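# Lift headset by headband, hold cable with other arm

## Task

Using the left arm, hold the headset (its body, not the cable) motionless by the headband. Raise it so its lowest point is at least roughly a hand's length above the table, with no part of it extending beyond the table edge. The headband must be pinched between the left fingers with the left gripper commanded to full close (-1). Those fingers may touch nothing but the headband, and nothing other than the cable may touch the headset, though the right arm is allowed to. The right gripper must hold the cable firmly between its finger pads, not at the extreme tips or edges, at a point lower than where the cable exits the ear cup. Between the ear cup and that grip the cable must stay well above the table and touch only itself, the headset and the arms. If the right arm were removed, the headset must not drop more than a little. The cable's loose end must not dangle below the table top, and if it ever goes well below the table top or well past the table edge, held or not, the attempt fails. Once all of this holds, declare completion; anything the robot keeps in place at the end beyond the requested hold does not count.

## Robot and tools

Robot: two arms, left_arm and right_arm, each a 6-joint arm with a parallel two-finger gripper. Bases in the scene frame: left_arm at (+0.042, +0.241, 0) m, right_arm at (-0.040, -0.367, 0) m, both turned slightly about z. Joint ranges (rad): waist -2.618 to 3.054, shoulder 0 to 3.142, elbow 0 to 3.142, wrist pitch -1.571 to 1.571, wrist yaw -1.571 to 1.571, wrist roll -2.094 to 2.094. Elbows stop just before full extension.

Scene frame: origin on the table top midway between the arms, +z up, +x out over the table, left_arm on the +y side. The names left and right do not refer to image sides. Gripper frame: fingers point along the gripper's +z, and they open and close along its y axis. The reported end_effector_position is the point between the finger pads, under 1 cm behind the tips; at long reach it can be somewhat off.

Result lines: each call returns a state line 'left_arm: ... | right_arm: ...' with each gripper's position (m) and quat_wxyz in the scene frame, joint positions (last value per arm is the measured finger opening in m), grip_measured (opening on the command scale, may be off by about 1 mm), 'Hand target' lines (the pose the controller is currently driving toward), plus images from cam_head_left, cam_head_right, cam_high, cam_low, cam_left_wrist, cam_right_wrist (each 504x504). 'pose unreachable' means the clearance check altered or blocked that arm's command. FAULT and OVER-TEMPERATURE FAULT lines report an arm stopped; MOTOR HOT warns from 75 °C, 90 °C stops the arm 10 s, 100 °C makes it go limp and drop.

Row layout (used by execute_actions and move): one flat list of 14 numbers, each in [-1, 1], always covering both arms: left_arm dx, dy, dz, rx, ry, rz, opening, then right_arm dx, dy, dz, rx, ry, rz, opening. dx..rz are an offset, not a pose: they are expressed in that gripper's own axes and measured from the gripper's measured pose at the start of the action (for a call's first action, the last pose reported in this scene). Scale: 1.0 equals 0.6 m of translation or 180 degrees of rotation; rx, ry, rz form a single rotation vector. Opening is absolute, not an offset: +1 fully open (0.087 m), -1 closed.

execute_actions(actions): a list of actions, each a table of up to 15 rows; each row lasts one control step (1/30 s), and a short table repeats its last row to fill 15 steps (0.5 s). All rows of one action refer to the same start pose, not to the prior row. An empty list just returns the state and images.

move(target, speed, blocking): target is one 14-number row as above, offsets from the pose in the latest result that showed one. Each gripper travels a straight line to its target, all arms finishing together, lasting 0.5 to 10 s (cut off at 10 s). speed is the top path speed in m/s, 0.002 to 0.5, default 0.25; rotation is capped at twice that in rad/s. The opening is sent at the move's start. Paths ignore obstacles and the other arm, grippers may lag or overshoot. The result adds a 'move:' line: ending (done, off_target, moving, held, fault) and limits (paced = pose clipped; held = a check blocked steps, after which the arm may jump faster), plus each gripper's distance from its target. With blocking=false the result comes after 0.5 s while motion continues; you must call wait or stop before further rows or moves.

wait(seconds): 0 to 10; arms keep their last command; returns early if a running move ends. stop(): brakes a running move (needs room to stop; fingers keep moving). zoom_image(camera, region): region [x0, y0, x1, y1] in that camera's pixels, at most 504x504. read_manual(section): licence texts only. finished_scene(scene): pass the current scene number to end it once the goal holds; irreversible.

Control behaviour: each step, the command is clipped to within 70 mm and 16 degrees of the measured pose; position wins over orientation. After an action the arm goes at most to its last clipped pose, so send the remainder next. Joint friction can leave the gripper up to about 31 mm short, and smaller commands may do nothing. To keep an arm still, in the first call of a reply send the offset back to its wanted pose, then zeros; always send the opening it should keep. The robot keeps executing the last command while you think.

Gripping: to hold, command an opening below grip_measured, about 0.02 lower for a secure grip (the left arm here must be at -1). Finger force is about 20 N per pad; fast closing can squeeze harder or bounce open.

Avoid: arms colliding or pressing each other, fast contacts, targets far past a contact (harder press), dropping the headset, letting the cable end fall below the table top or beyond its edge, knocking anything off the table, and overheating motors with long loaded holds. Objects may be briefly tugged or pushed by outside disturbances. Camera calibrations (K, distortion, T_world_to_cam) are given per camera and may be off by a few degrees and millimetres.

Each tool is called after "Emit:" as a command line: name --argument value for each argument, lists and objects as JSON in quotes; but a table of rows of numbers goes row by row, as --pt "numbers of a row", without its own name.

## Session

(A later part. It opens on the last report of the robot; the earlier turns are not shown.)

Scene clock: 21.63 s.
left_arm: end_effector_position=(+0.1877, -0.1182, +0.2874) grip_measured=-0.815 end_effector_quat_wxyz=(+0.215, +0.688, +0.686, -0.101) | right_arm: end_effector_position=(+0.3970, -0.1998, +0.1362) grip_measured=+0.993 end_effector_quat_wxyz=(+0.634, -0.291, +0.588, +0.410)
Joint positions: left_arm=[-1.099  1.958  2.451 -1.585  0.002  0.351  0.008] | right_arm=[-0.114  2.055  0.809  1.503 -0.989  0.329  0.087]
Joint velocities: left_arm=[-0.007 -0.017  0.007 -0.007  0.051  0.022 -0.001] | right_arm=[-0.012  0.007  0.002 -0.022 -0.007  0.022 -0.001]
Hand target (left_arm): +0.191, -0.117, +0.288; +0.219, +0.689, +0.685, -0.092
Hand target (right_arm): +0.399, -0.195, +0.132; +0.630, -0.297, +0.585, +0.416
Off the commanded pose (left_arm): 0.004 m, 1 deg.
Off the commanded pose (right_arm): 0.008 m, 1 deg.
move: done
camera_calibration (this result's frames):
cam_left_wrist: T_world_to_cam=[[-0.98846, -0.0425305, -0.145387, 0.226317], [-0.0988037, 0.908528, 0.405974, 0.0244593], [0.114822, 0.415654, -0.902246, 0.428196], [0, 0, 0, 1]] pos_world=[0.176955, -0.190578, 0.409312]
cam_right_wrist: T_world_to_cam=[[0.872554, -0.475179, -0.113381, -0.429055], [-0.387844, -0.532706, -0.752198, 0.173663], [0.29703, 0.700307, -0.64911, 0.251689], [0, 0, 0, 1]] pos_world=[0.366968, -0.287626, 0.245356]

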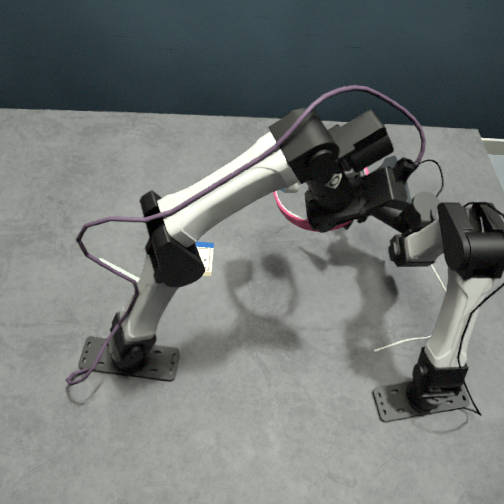

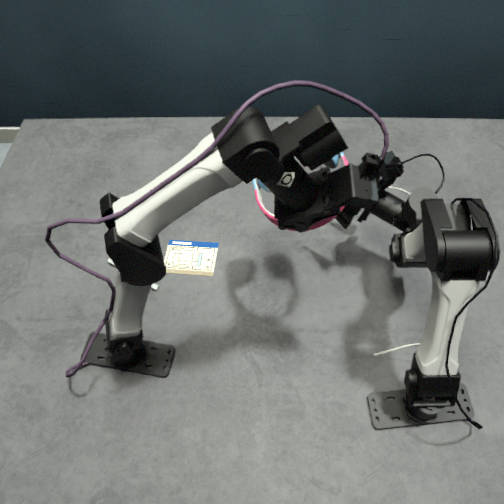

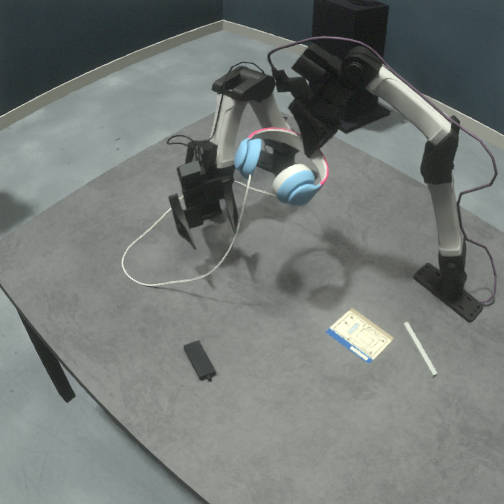

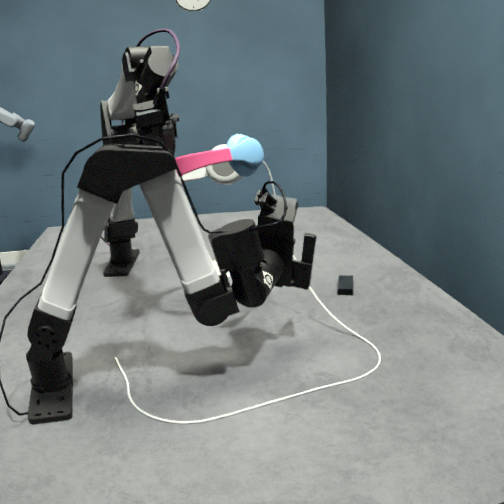

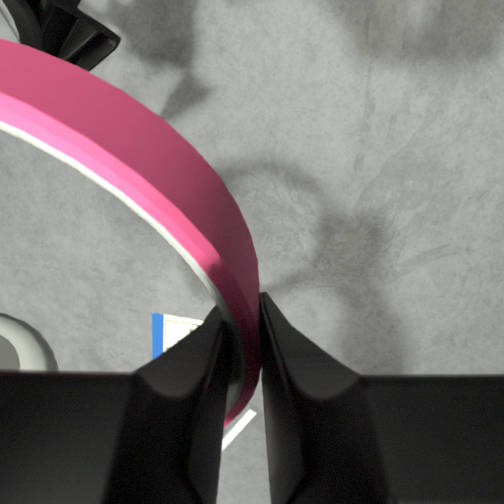

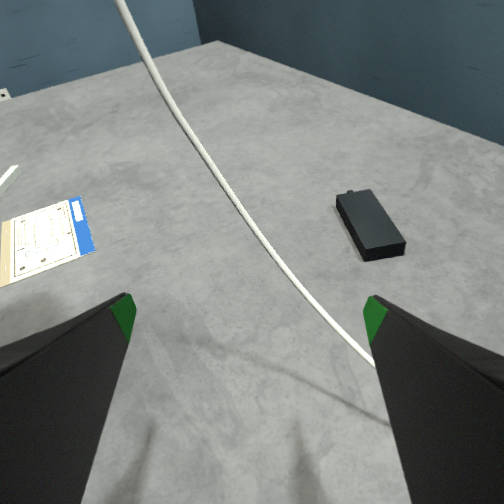

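Advance.

Emit:
move --target '[0,0,0,0,0,0,-1,0,0,0.15,0,0,0,1]' --speed 0.08

Scene clock: 23.23 s.
left_arm: end_effector_position=(+0.1845, -0.1194, +0.2871) grip_measured=-0.815 end_effector_quat_wxyz=(+0.210, +0.687, +0.687, -0.110) | right_arm: end_effector_position=(+0.4369, -0.1269, +0.1626) grip_measured=+0.993 end_effector_quat_wxyz=(+0.644, -0.298, +0.574, +0.408)
Joint positions: left_arm=[-1.099  1.958  2.451 -1.585  0.021  0.344  0.008] | right_arm=[ 0.066  2.101  1.044  1.298 -0.818  0.264  0.087]
Joint velocities: left_arm=[-0.002 -0.027 -0.007  0.037 -0.066  0.037 -0.001] | right_arm=[-0.002 -0.002  0.012 -0.022  0.022 -0.051  0.   ]
Hand target (left_arm): +0.188, -0.118, +0.287; +0.214, +0.688, +0.686, -0.101
Hand target (right_arm): +0.442, -0.124, +0.149; +0.634, -0.292, +0.588, +0.409
Off the commanded pose (left_arm): 0.004 m, 1 deg.
Off the commanded pose (right_arm): 0.015 m, 2 deg.
move: off_target (right_arm)
camera_calibration (this result's frames):
cam_left_wrist: T_world_to_cam=[[-0.991055, -0.0414459, -0.126858, 0.21827], [-0.0895318, 0.911389, 0.40169, 0.025189], [0.0989686, 0.409454, -0.906947, 0.432391], [0, 0, 0, 1]] pos_world=[0.17578, -0.190955, 0.409726]
cam_right_wrist: T_world_to_cam=[[0.878182, -0.470467, -0.0863537, -0.432426], [-0.358985, -0.528941, -0.768994, 0.238405], [0.31611, 0.706316, -0.633397, 0.19585], [0, 0, 0, 1]] pos_world=[0.403423, -0.215672, 0.270042]

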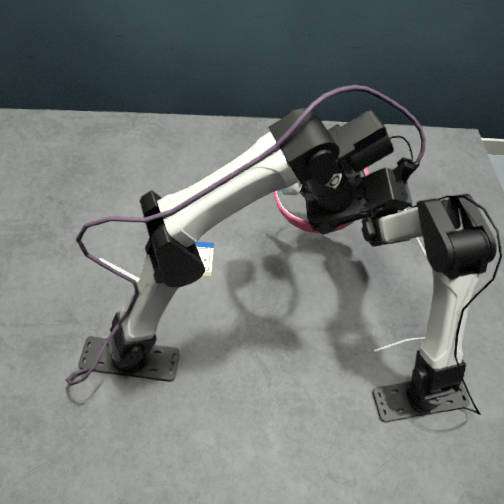

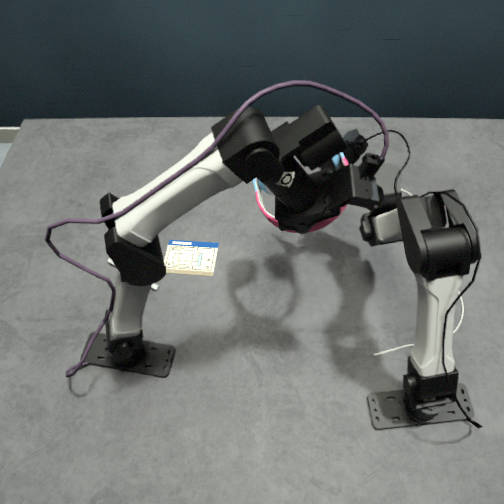

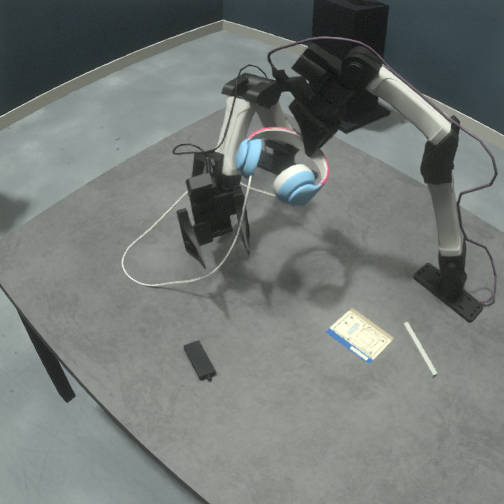

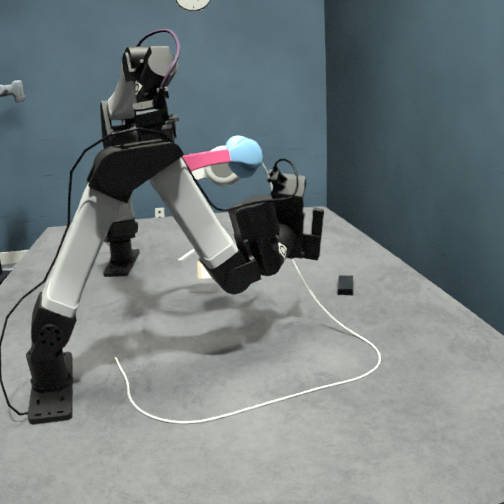

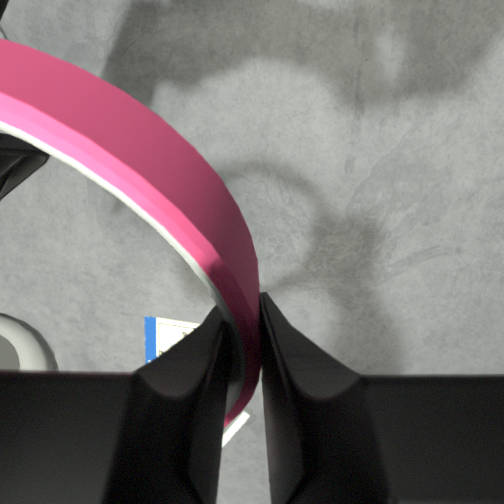

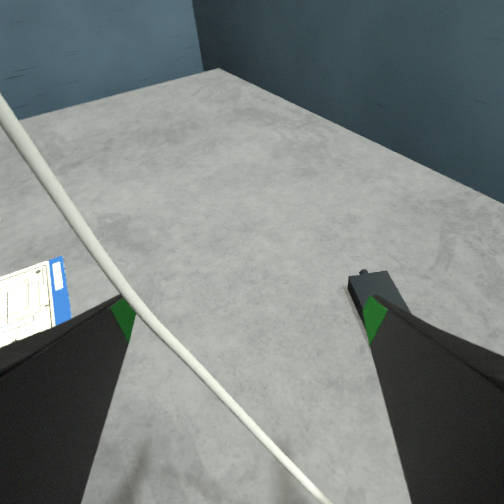

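Emit:
move --target '[0,0,0,0,0,0,-1,0.06,0.02,0,0,0,0,1]' --speed 0.05

Emit:
move --target '[0,0,0,0,0,0,-1,0,0,0,0,0,0,-1]'

Scene clock: 24.53 s.
left_arm: end_effector_position=(+0.1813, -0.1205, +0.2869) grip_measured=-0.815 end_effector_quat_wxyz=(+0.206, +0.686, +0.688, -0.118) | right_arm: end_effector_position=(+0.4305, -0.1166, +0.1463) grip_measured=+0.993 end_effector_quat_wxyz=(+0.653, -0.301, +0.563, +0.406)
Joint positions: left_arm=[-1.099  1.958  2.451 -1.585  0.038  0.336  0.008] | right_arm=[ 0.094  2.157  1.015  1.406 -0.792  0.256  0.087]
Joint velocities: left_arm=[ 0.017  0.002  0.007 -0.037 -0.037 -0.066  0.   ] | right_arm=[ 0.012  0.002 -0.007  0.022  0.007  0.051 -0.001]
Hand target (left_arm): +0.184, -0.119, +0.287; +0.210, +0.687, +0.687, -0.110
Hand target (right_arm): +0.426, -0.114, +0.129; +0.644, -0.298, +0.575, +0.408
Off the commanded pose (left_arm): 0.003 m, 1 deg.
Off the commanded pose (right_arm): 0.019 m, 2 deg.
move: off_target (right_arm)
camera_calibration (this result's frames):
cam_left_wrist: T_world_to_cam=[[-0.993226, -0.0405406, -0.108894, 0.210403], [-0.0808883, 0.914032, 0.397495, 0.0259603], [0.0834184, 0.403611, -0.91112, 0.436322], [0, 0, 0, 1]] pos_world=[0.17468, -0.191303, 0.410134]
cam_right_wrist: T_world_to_cam=[[0.880985, -0.468744, -0.0643752, -0.42759], [-0.335719, -0.523415, -0.783154, 0.221746], [0.333404, 0.711559, -0.618487, 0.171221], [0, 0, 0, 1]] pos_world=[0.394059, -0.206199, 0.252033]

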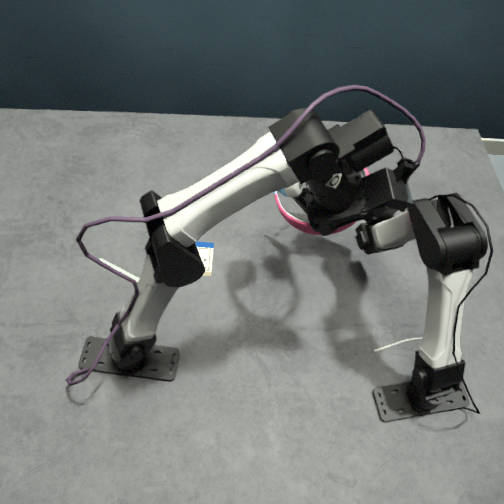

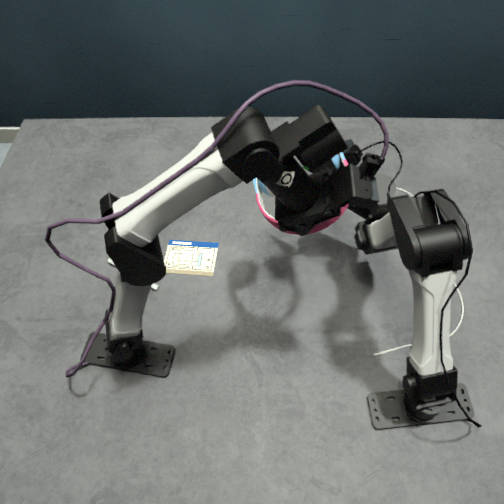

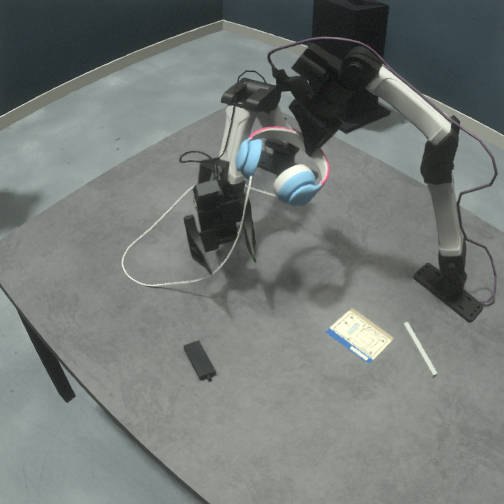

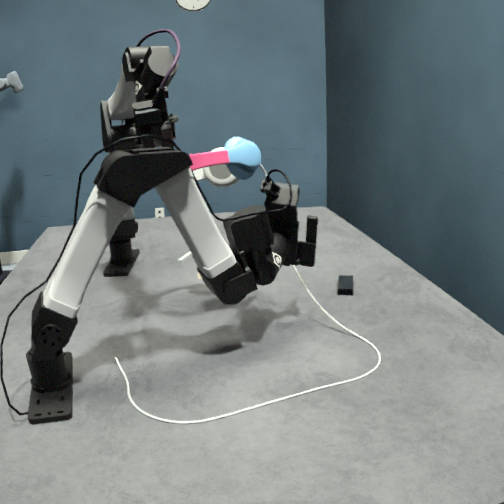

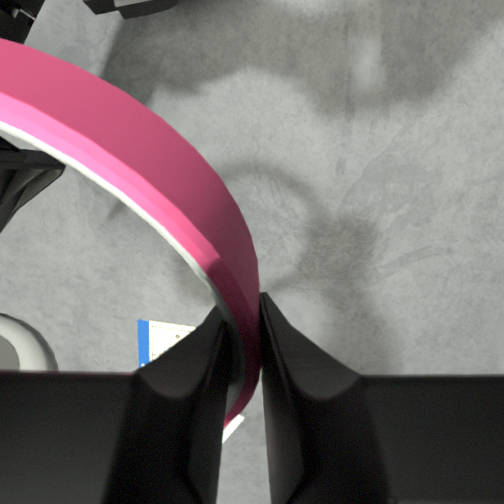

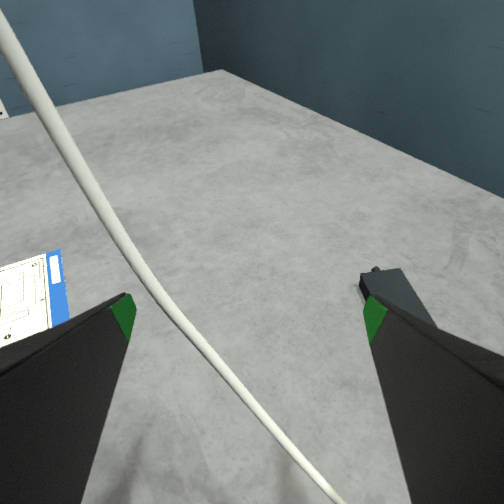

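Scene clock: 25.03 s.
left_arm: end_effector_position=(+0.1783, -0.1215, +0.2868) grip_measured=-0.815 end_effector_quat_wxyz=(+0.202, +0.685, +0.689, -0.126) | right_arm: end_effector_position=(+0.4305, -0.1166, +0.1463) grip_measured=-0.993 end_effector_quat_wxyz=(+0.653, -0.301, +0.563, +0.406)
Joint positions: left_arm=[-1.099  1.958  2.451 -1.585  0.055  0.329  0.008] | right_arm=[ 0.094  2.157  1.015  1.406 -0.792  0.256  0.   ]
Joint velocities: left_arm=[ 0.012  0.002  0.017  0.007  0.051 -0.037  0.   ] | right_arm=[ 0.007  0.002  0.012 -0.037 -0.022 -0.037  0.001]
Hand target (left_arm): +0.181, -0.121, +0.287; +0.206, +0.686, +0.688, -0.119
Hand target (right_arm): +0.430, -0.117, +0.146; +0.653, -0.301, +0.563, +0.406
Off the commanded pose (left_arm): 0.003 m, 1 deg.
Off the commanded pose (right_arm): 0.000 m, 0 deg.
move: done
camera_calibration (this result's frames):
cam_left_wrist: T_world_to_cam=[[-0.994969, -0.0396559, -0.0920011, 0.202959], [-0.0729123, 0.916422, 0.393516, 0.0267177], [0.0687066, 0.398244, -0.914703, 0.439885], [0, 0, 0, 1]] pos_world=[0.173663, -0.191618, 0.410523]
cam_right_wrist: T_world_to_cam=[[0.880985, -0.468744, -0.0643752, -0.42759], [-0.335719, -0.523415, -0.783154, 0.221746], [0.333404, 0.711559, -0.618487, 0.171221], [0, 0, 0, 1]] pos_world=[0.394059, -0.206199, 0.252033]

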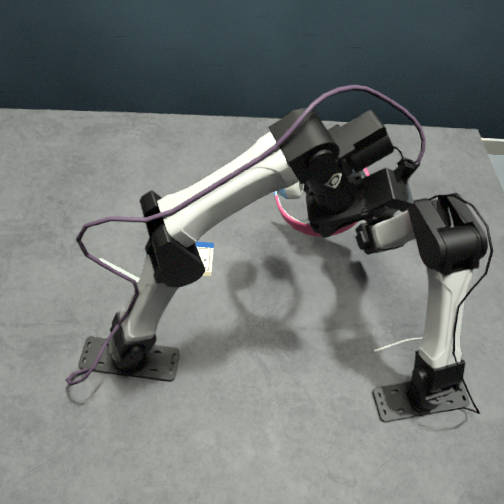

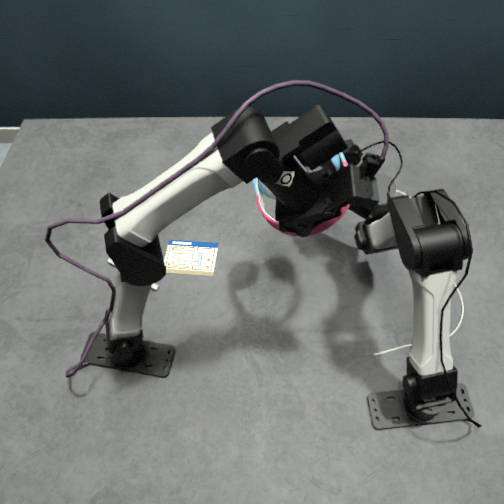

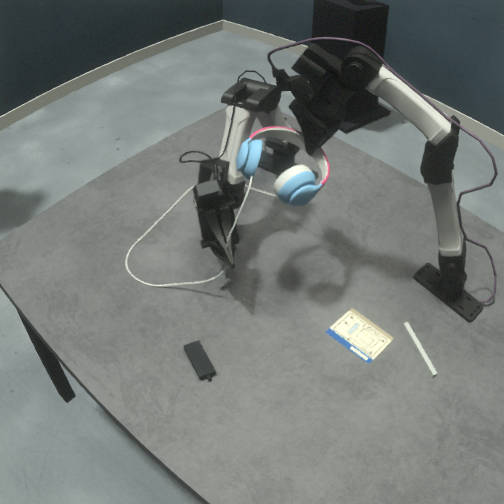

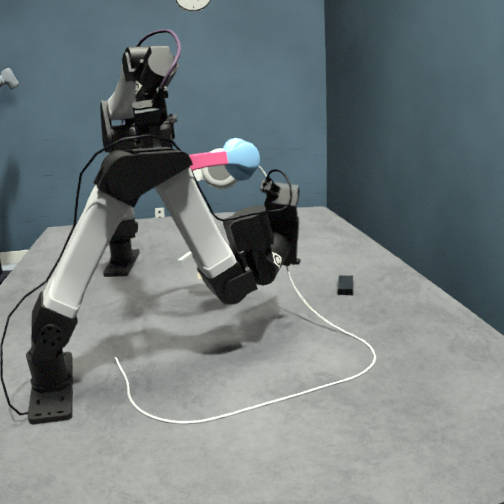

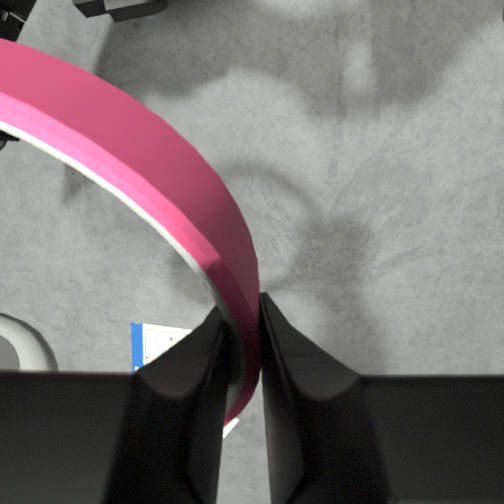

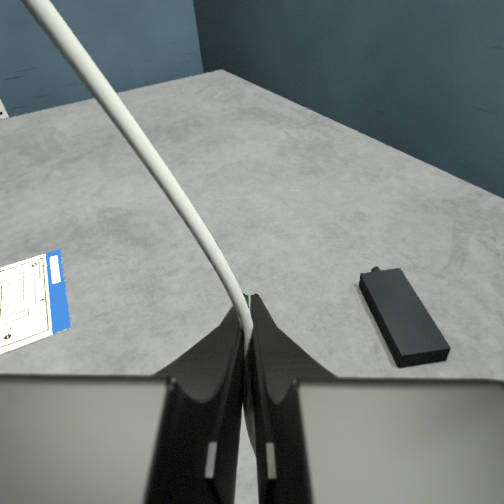

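Emit:
move --target '[0,0,0,0,0,0,-1,0,0,0,0,0,0,-0.6]'

Emit:
move --target '[0,0,0,0,0,0,-1,0,0,-0.055,0,0,0,-0.6]' --speed 0.04

Emit:
move --target '[0,0,0,0,0,0,-1,0,0,0,0,0,0,-1]'

Scene clock: 25.83 s.
left_arm: end_effector_position=(+0.1754, -0.1225, +0.2868) grip_measured=-0.815 end_effector_quat_wxyz=(+0.199, +0.683, +0.690, -0.134) | right_arm: end_effector_position=(+0.4305, -0.1166, +0.1463) grip_measured=-0.600 end_effector_quat_wxyz=(+0.653, -0.301, +0.563, +0.406)
Joint positions: left_arm=[-1.099  1.958  2.451 -1.585  0.07   0.322  0.008] | right_arm=[ 0.094  2.157  1.015  1.406 -0.792  0.256  0.017]
Joint velocities: left_arm=[-0.012  0.012 -0.007  0.022  0.051 -0.007 -0.001] | right_arm=[ 0.012 -0.007 -0.007  0.007  0.051  0.081 -0.001]
Hand target (left_arm): +0.178, -0.122, +0.287; +0.202, +0.685, +0.689, -0.126
Hand target (right_arm): +0.430, -0.117, +0.146; +0.653, -0.301, +0.563, +0.406
Off the commanded pose (left_arm): 0.003 m, 1 deg.
Off the commanded pose (right_arm): 0.000 m, 0 deg.
move: done
camera_calibration (this result's frames):
cam_left_wrist: T_world_to_cam=[[-0.996368, -0.0393291, -0.0755233, 0.195608], [-0.0657942, 0.918613, 0.389642, 0.0275477], [0.0540525, 0.393195, -0.917865, 0.443271], [0, 0, 0, 1]] pos_world=[0.17275, -0.191905, 0.410902]
cam_right_wrist: T_world_to_cam=[[0.880985, -0.468744, -0.0643752, -0.42759], [-0.335719, -0.523415, -0.783154, 0.221746], [0.333404, 0.711559, -0.618487, 0.171221], [0, 0, 0, 1]] pos_world=[0.394059, -0.206199, 0.252033]

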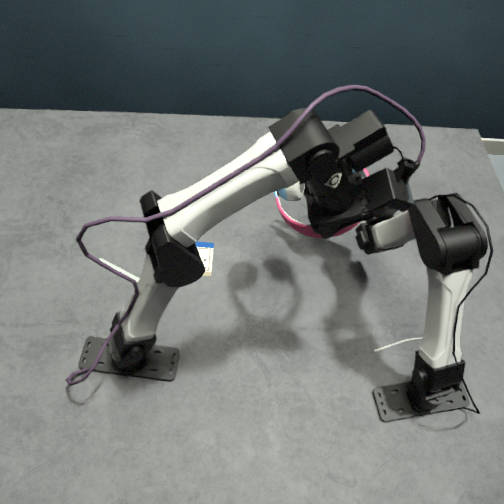

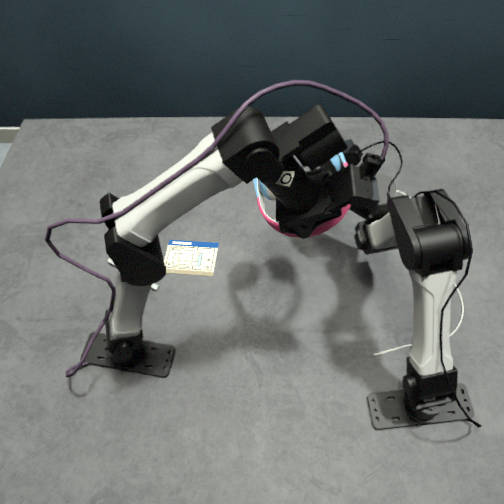

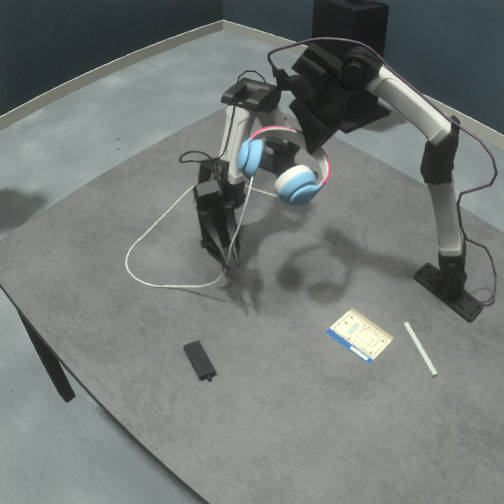

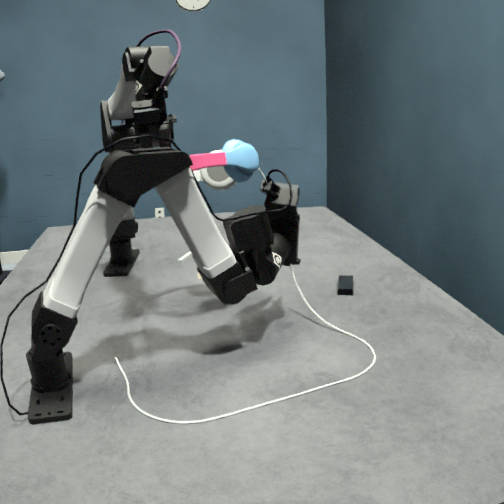

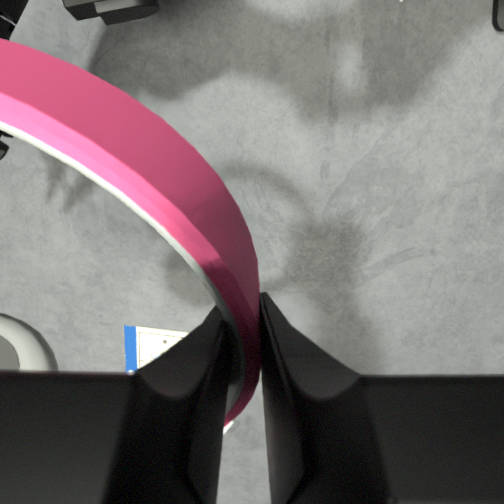

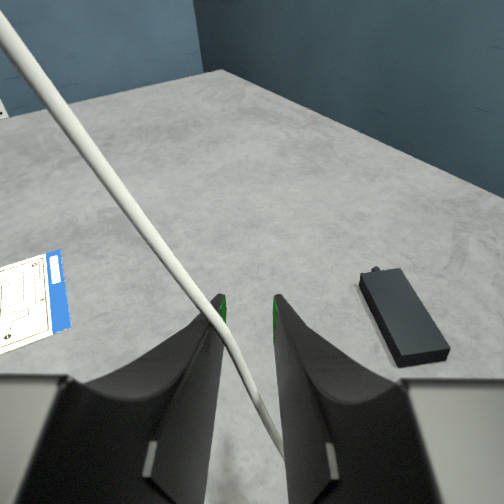

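Scene clock: 26.97 s.
left_arm: end_effector_position=(+0.1725, -0.1235, +0.2868) grip_measured=-0.815 end_effector_quat_wxyz=(+0.195, +0.682, +0.691, -0.141) | right_arm: end_effector_position=(+0.4200, -0.1406, +0.1336) grip_measured=-0.600 end_effector_quat_wxyz=(+0.651, -0.299, +0.568, +0.406)
Joint positions: left_arm=[-1.099  1.958  2.451 -1.585  0.086  0.315  0.008] | right_arm=[ 0.041  2.157  0.938  1.485 -0.84   0.274  0.017]
Joint velocities: left_arm=[-0.017 -0.012 -0.002 -0.037 -0.081  0.007 -0.002] | right_arm=[ 0.012 -0.007  0.007  0.037 -0.081 -0.007 -0.   ]
Hand target (left_arm): +0.175, -0.123, +0.287; +0.199, +0.683, +0.690, -0.134
Hand target (right_arm): +0.415, -0.145, +0.140; +0.653, -0.301, +0.563, +0.406
Off the commanded pose (left_arm): 0.003 m, 1 deg.
Off the commanded pose (right_arm): 0.010 m, 1 deg.
move: done
camera_calibration (this result's frames):
cam_left_wrist: T_world_to_cam=[[-0.997503, -0.0385588, -0.0591725, 0.188309], [-0.058475, 0.920746, 0.385757, 0.0283457], [0.0396085, 0.388254, -0.920701, 0.446481], [0, 0, 0, 1]] pos_world=[0.171812, -0.192186, 0.411284]
cam_right_wrist: T_world_to_cam=[[0.878457, -0.472319, -0.0723096, -0.428763], [-0.346088, -0.5246, -0.777829, 0.199148], [0.329449, 0.708315, -0.624303, 0.185869], [0, 0, 0, 1]] pos_world=[0.384338, -0.229694, 0.239937]

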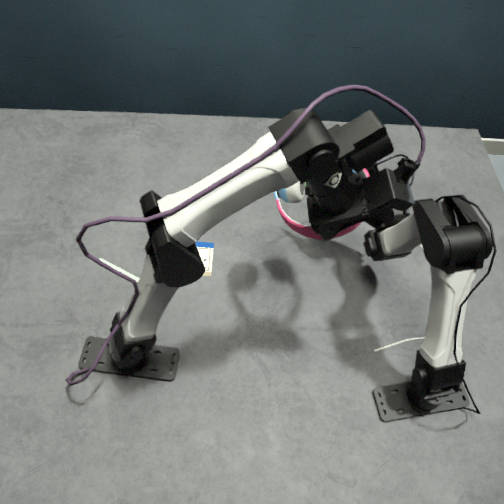

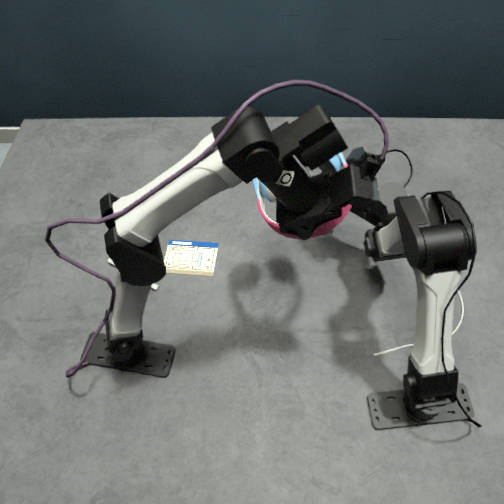

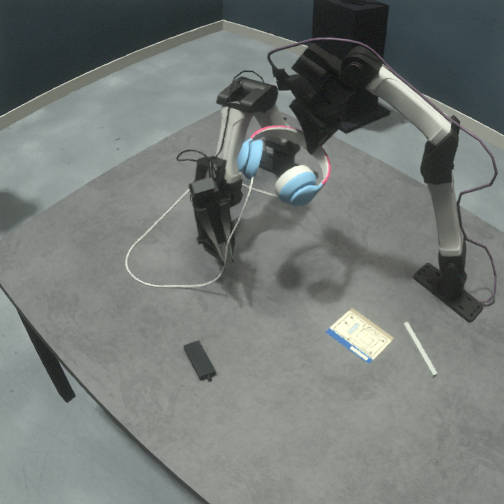

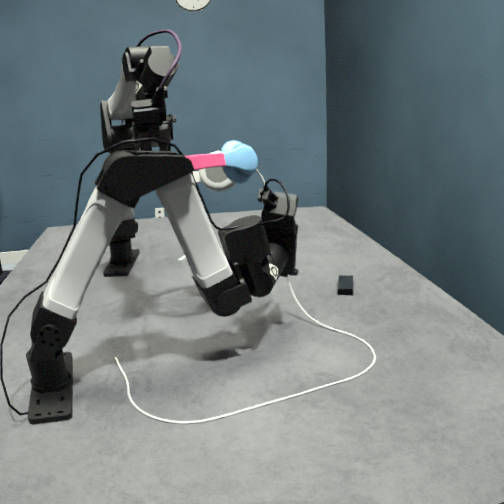

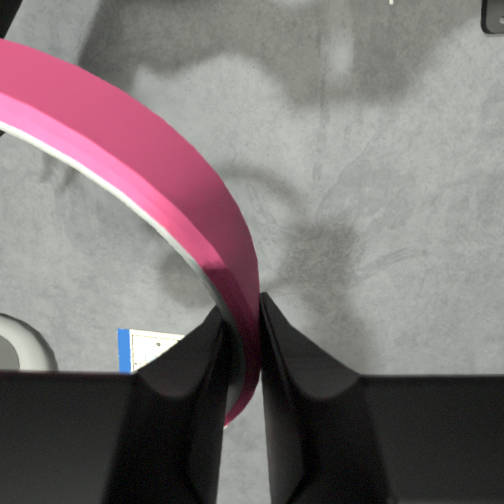

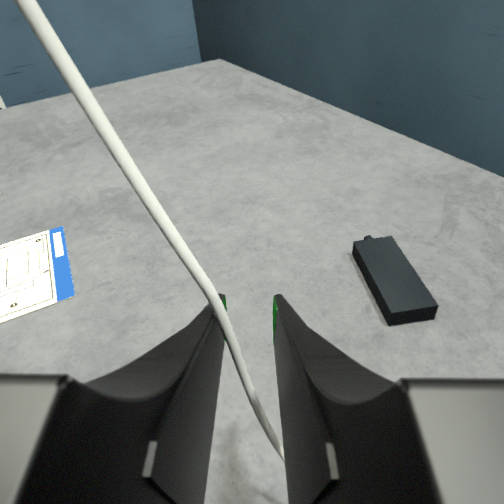

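Scene clock: 27.47 s.
left_arm: end_effector_position=(+0.1698, -0.1243, +0.2868) grip_measured=-0.815 end_effector_quat_wxyz=(+0.191, +0.681, +0.692, -0.148) | right_arm: end_effector_position=(+0.4200, -0.1406, +0.1336) grip_measured=-0.975 end_effector_quat_wxyz=(+0.651, -0.299, +0.568, +0.406)
Joint positions: left_arm=[-1.099  1.958  2.451 -1.585  0.101  0.308  0.008] | right_arm=[ 0.041  2.157  0.938  1.486 -0.84   0.274  0.001]
Joint velocities: left_arm=[-0.017 -0.002 -0.002  0.066  0.037 -0.007  0.   ] | right_arm=[ 0.012 -0.007  0.012  0.007 -0.037  0.007 -0.002]
Hand target (left_arm): +0.173, -0.123, +0.287; +0.195, +0.682, +0.691, -0.141
Hand target (right_arm): +0.420, -0.141, +0.134; +0.651, -0.299, +0.568, +0.406
Off the commanded pose (left_arm): 0.003 m, 1 deg.
Off the commanded pose (right_arm): 0.000 m, 0 deg.
move: done
camera_calibration (this result's frames):
cam_left_wrist: T_world_to_cam=[[-0.998312, -0.0381984, -0.0437473, 0.181353], [-0.0520478, 0.92265, 0.382109, 0.0291579], [0.0257675, 0.383741, -0.923081, 0.449419], [0, 0, 0, 1]] pos_world=[0.170984, -0.192436, 0.411643]
cam_right_wrist: T_world_to_cam=[[0.878484, -0.472314, -0.0720133, -0.428806], [-0.345796, -0.524546, -0.777995, 0.199109], [0.329683, 0.708358, -0.624129, 0.1858], [0, 0, 0, 1]] pos_world=[0.384295, -0.229702, 0.239989]

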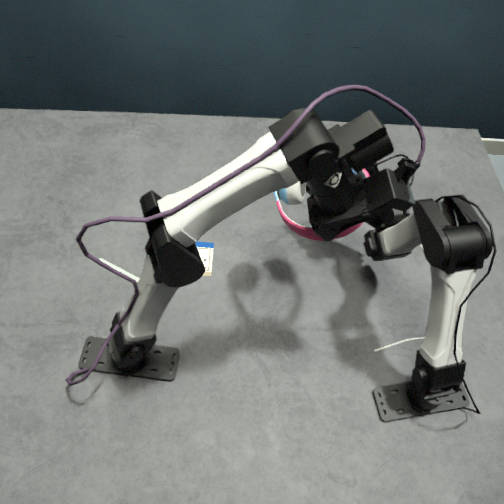

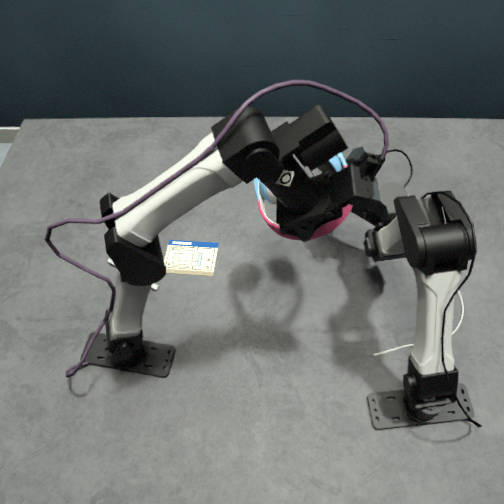

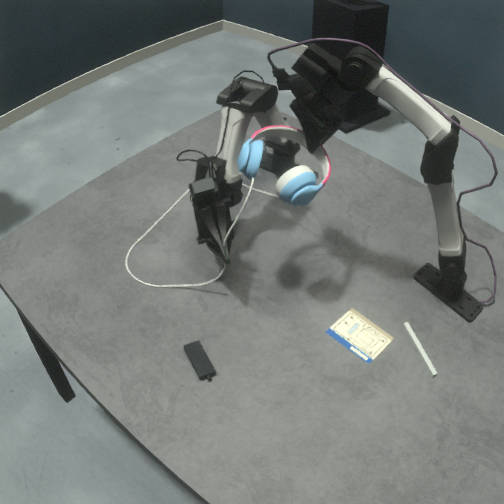

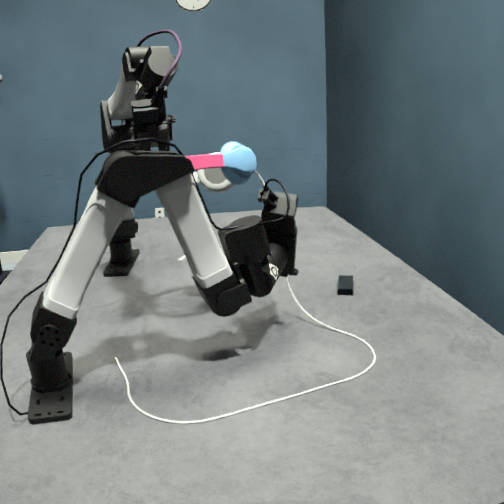

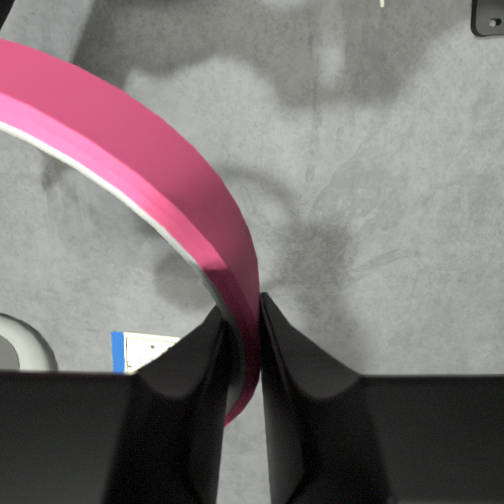

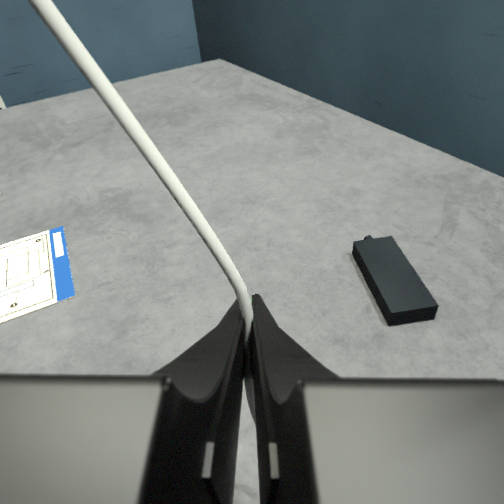

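Emit:
finished_scene --scene 2

The scene is finished: the task was done.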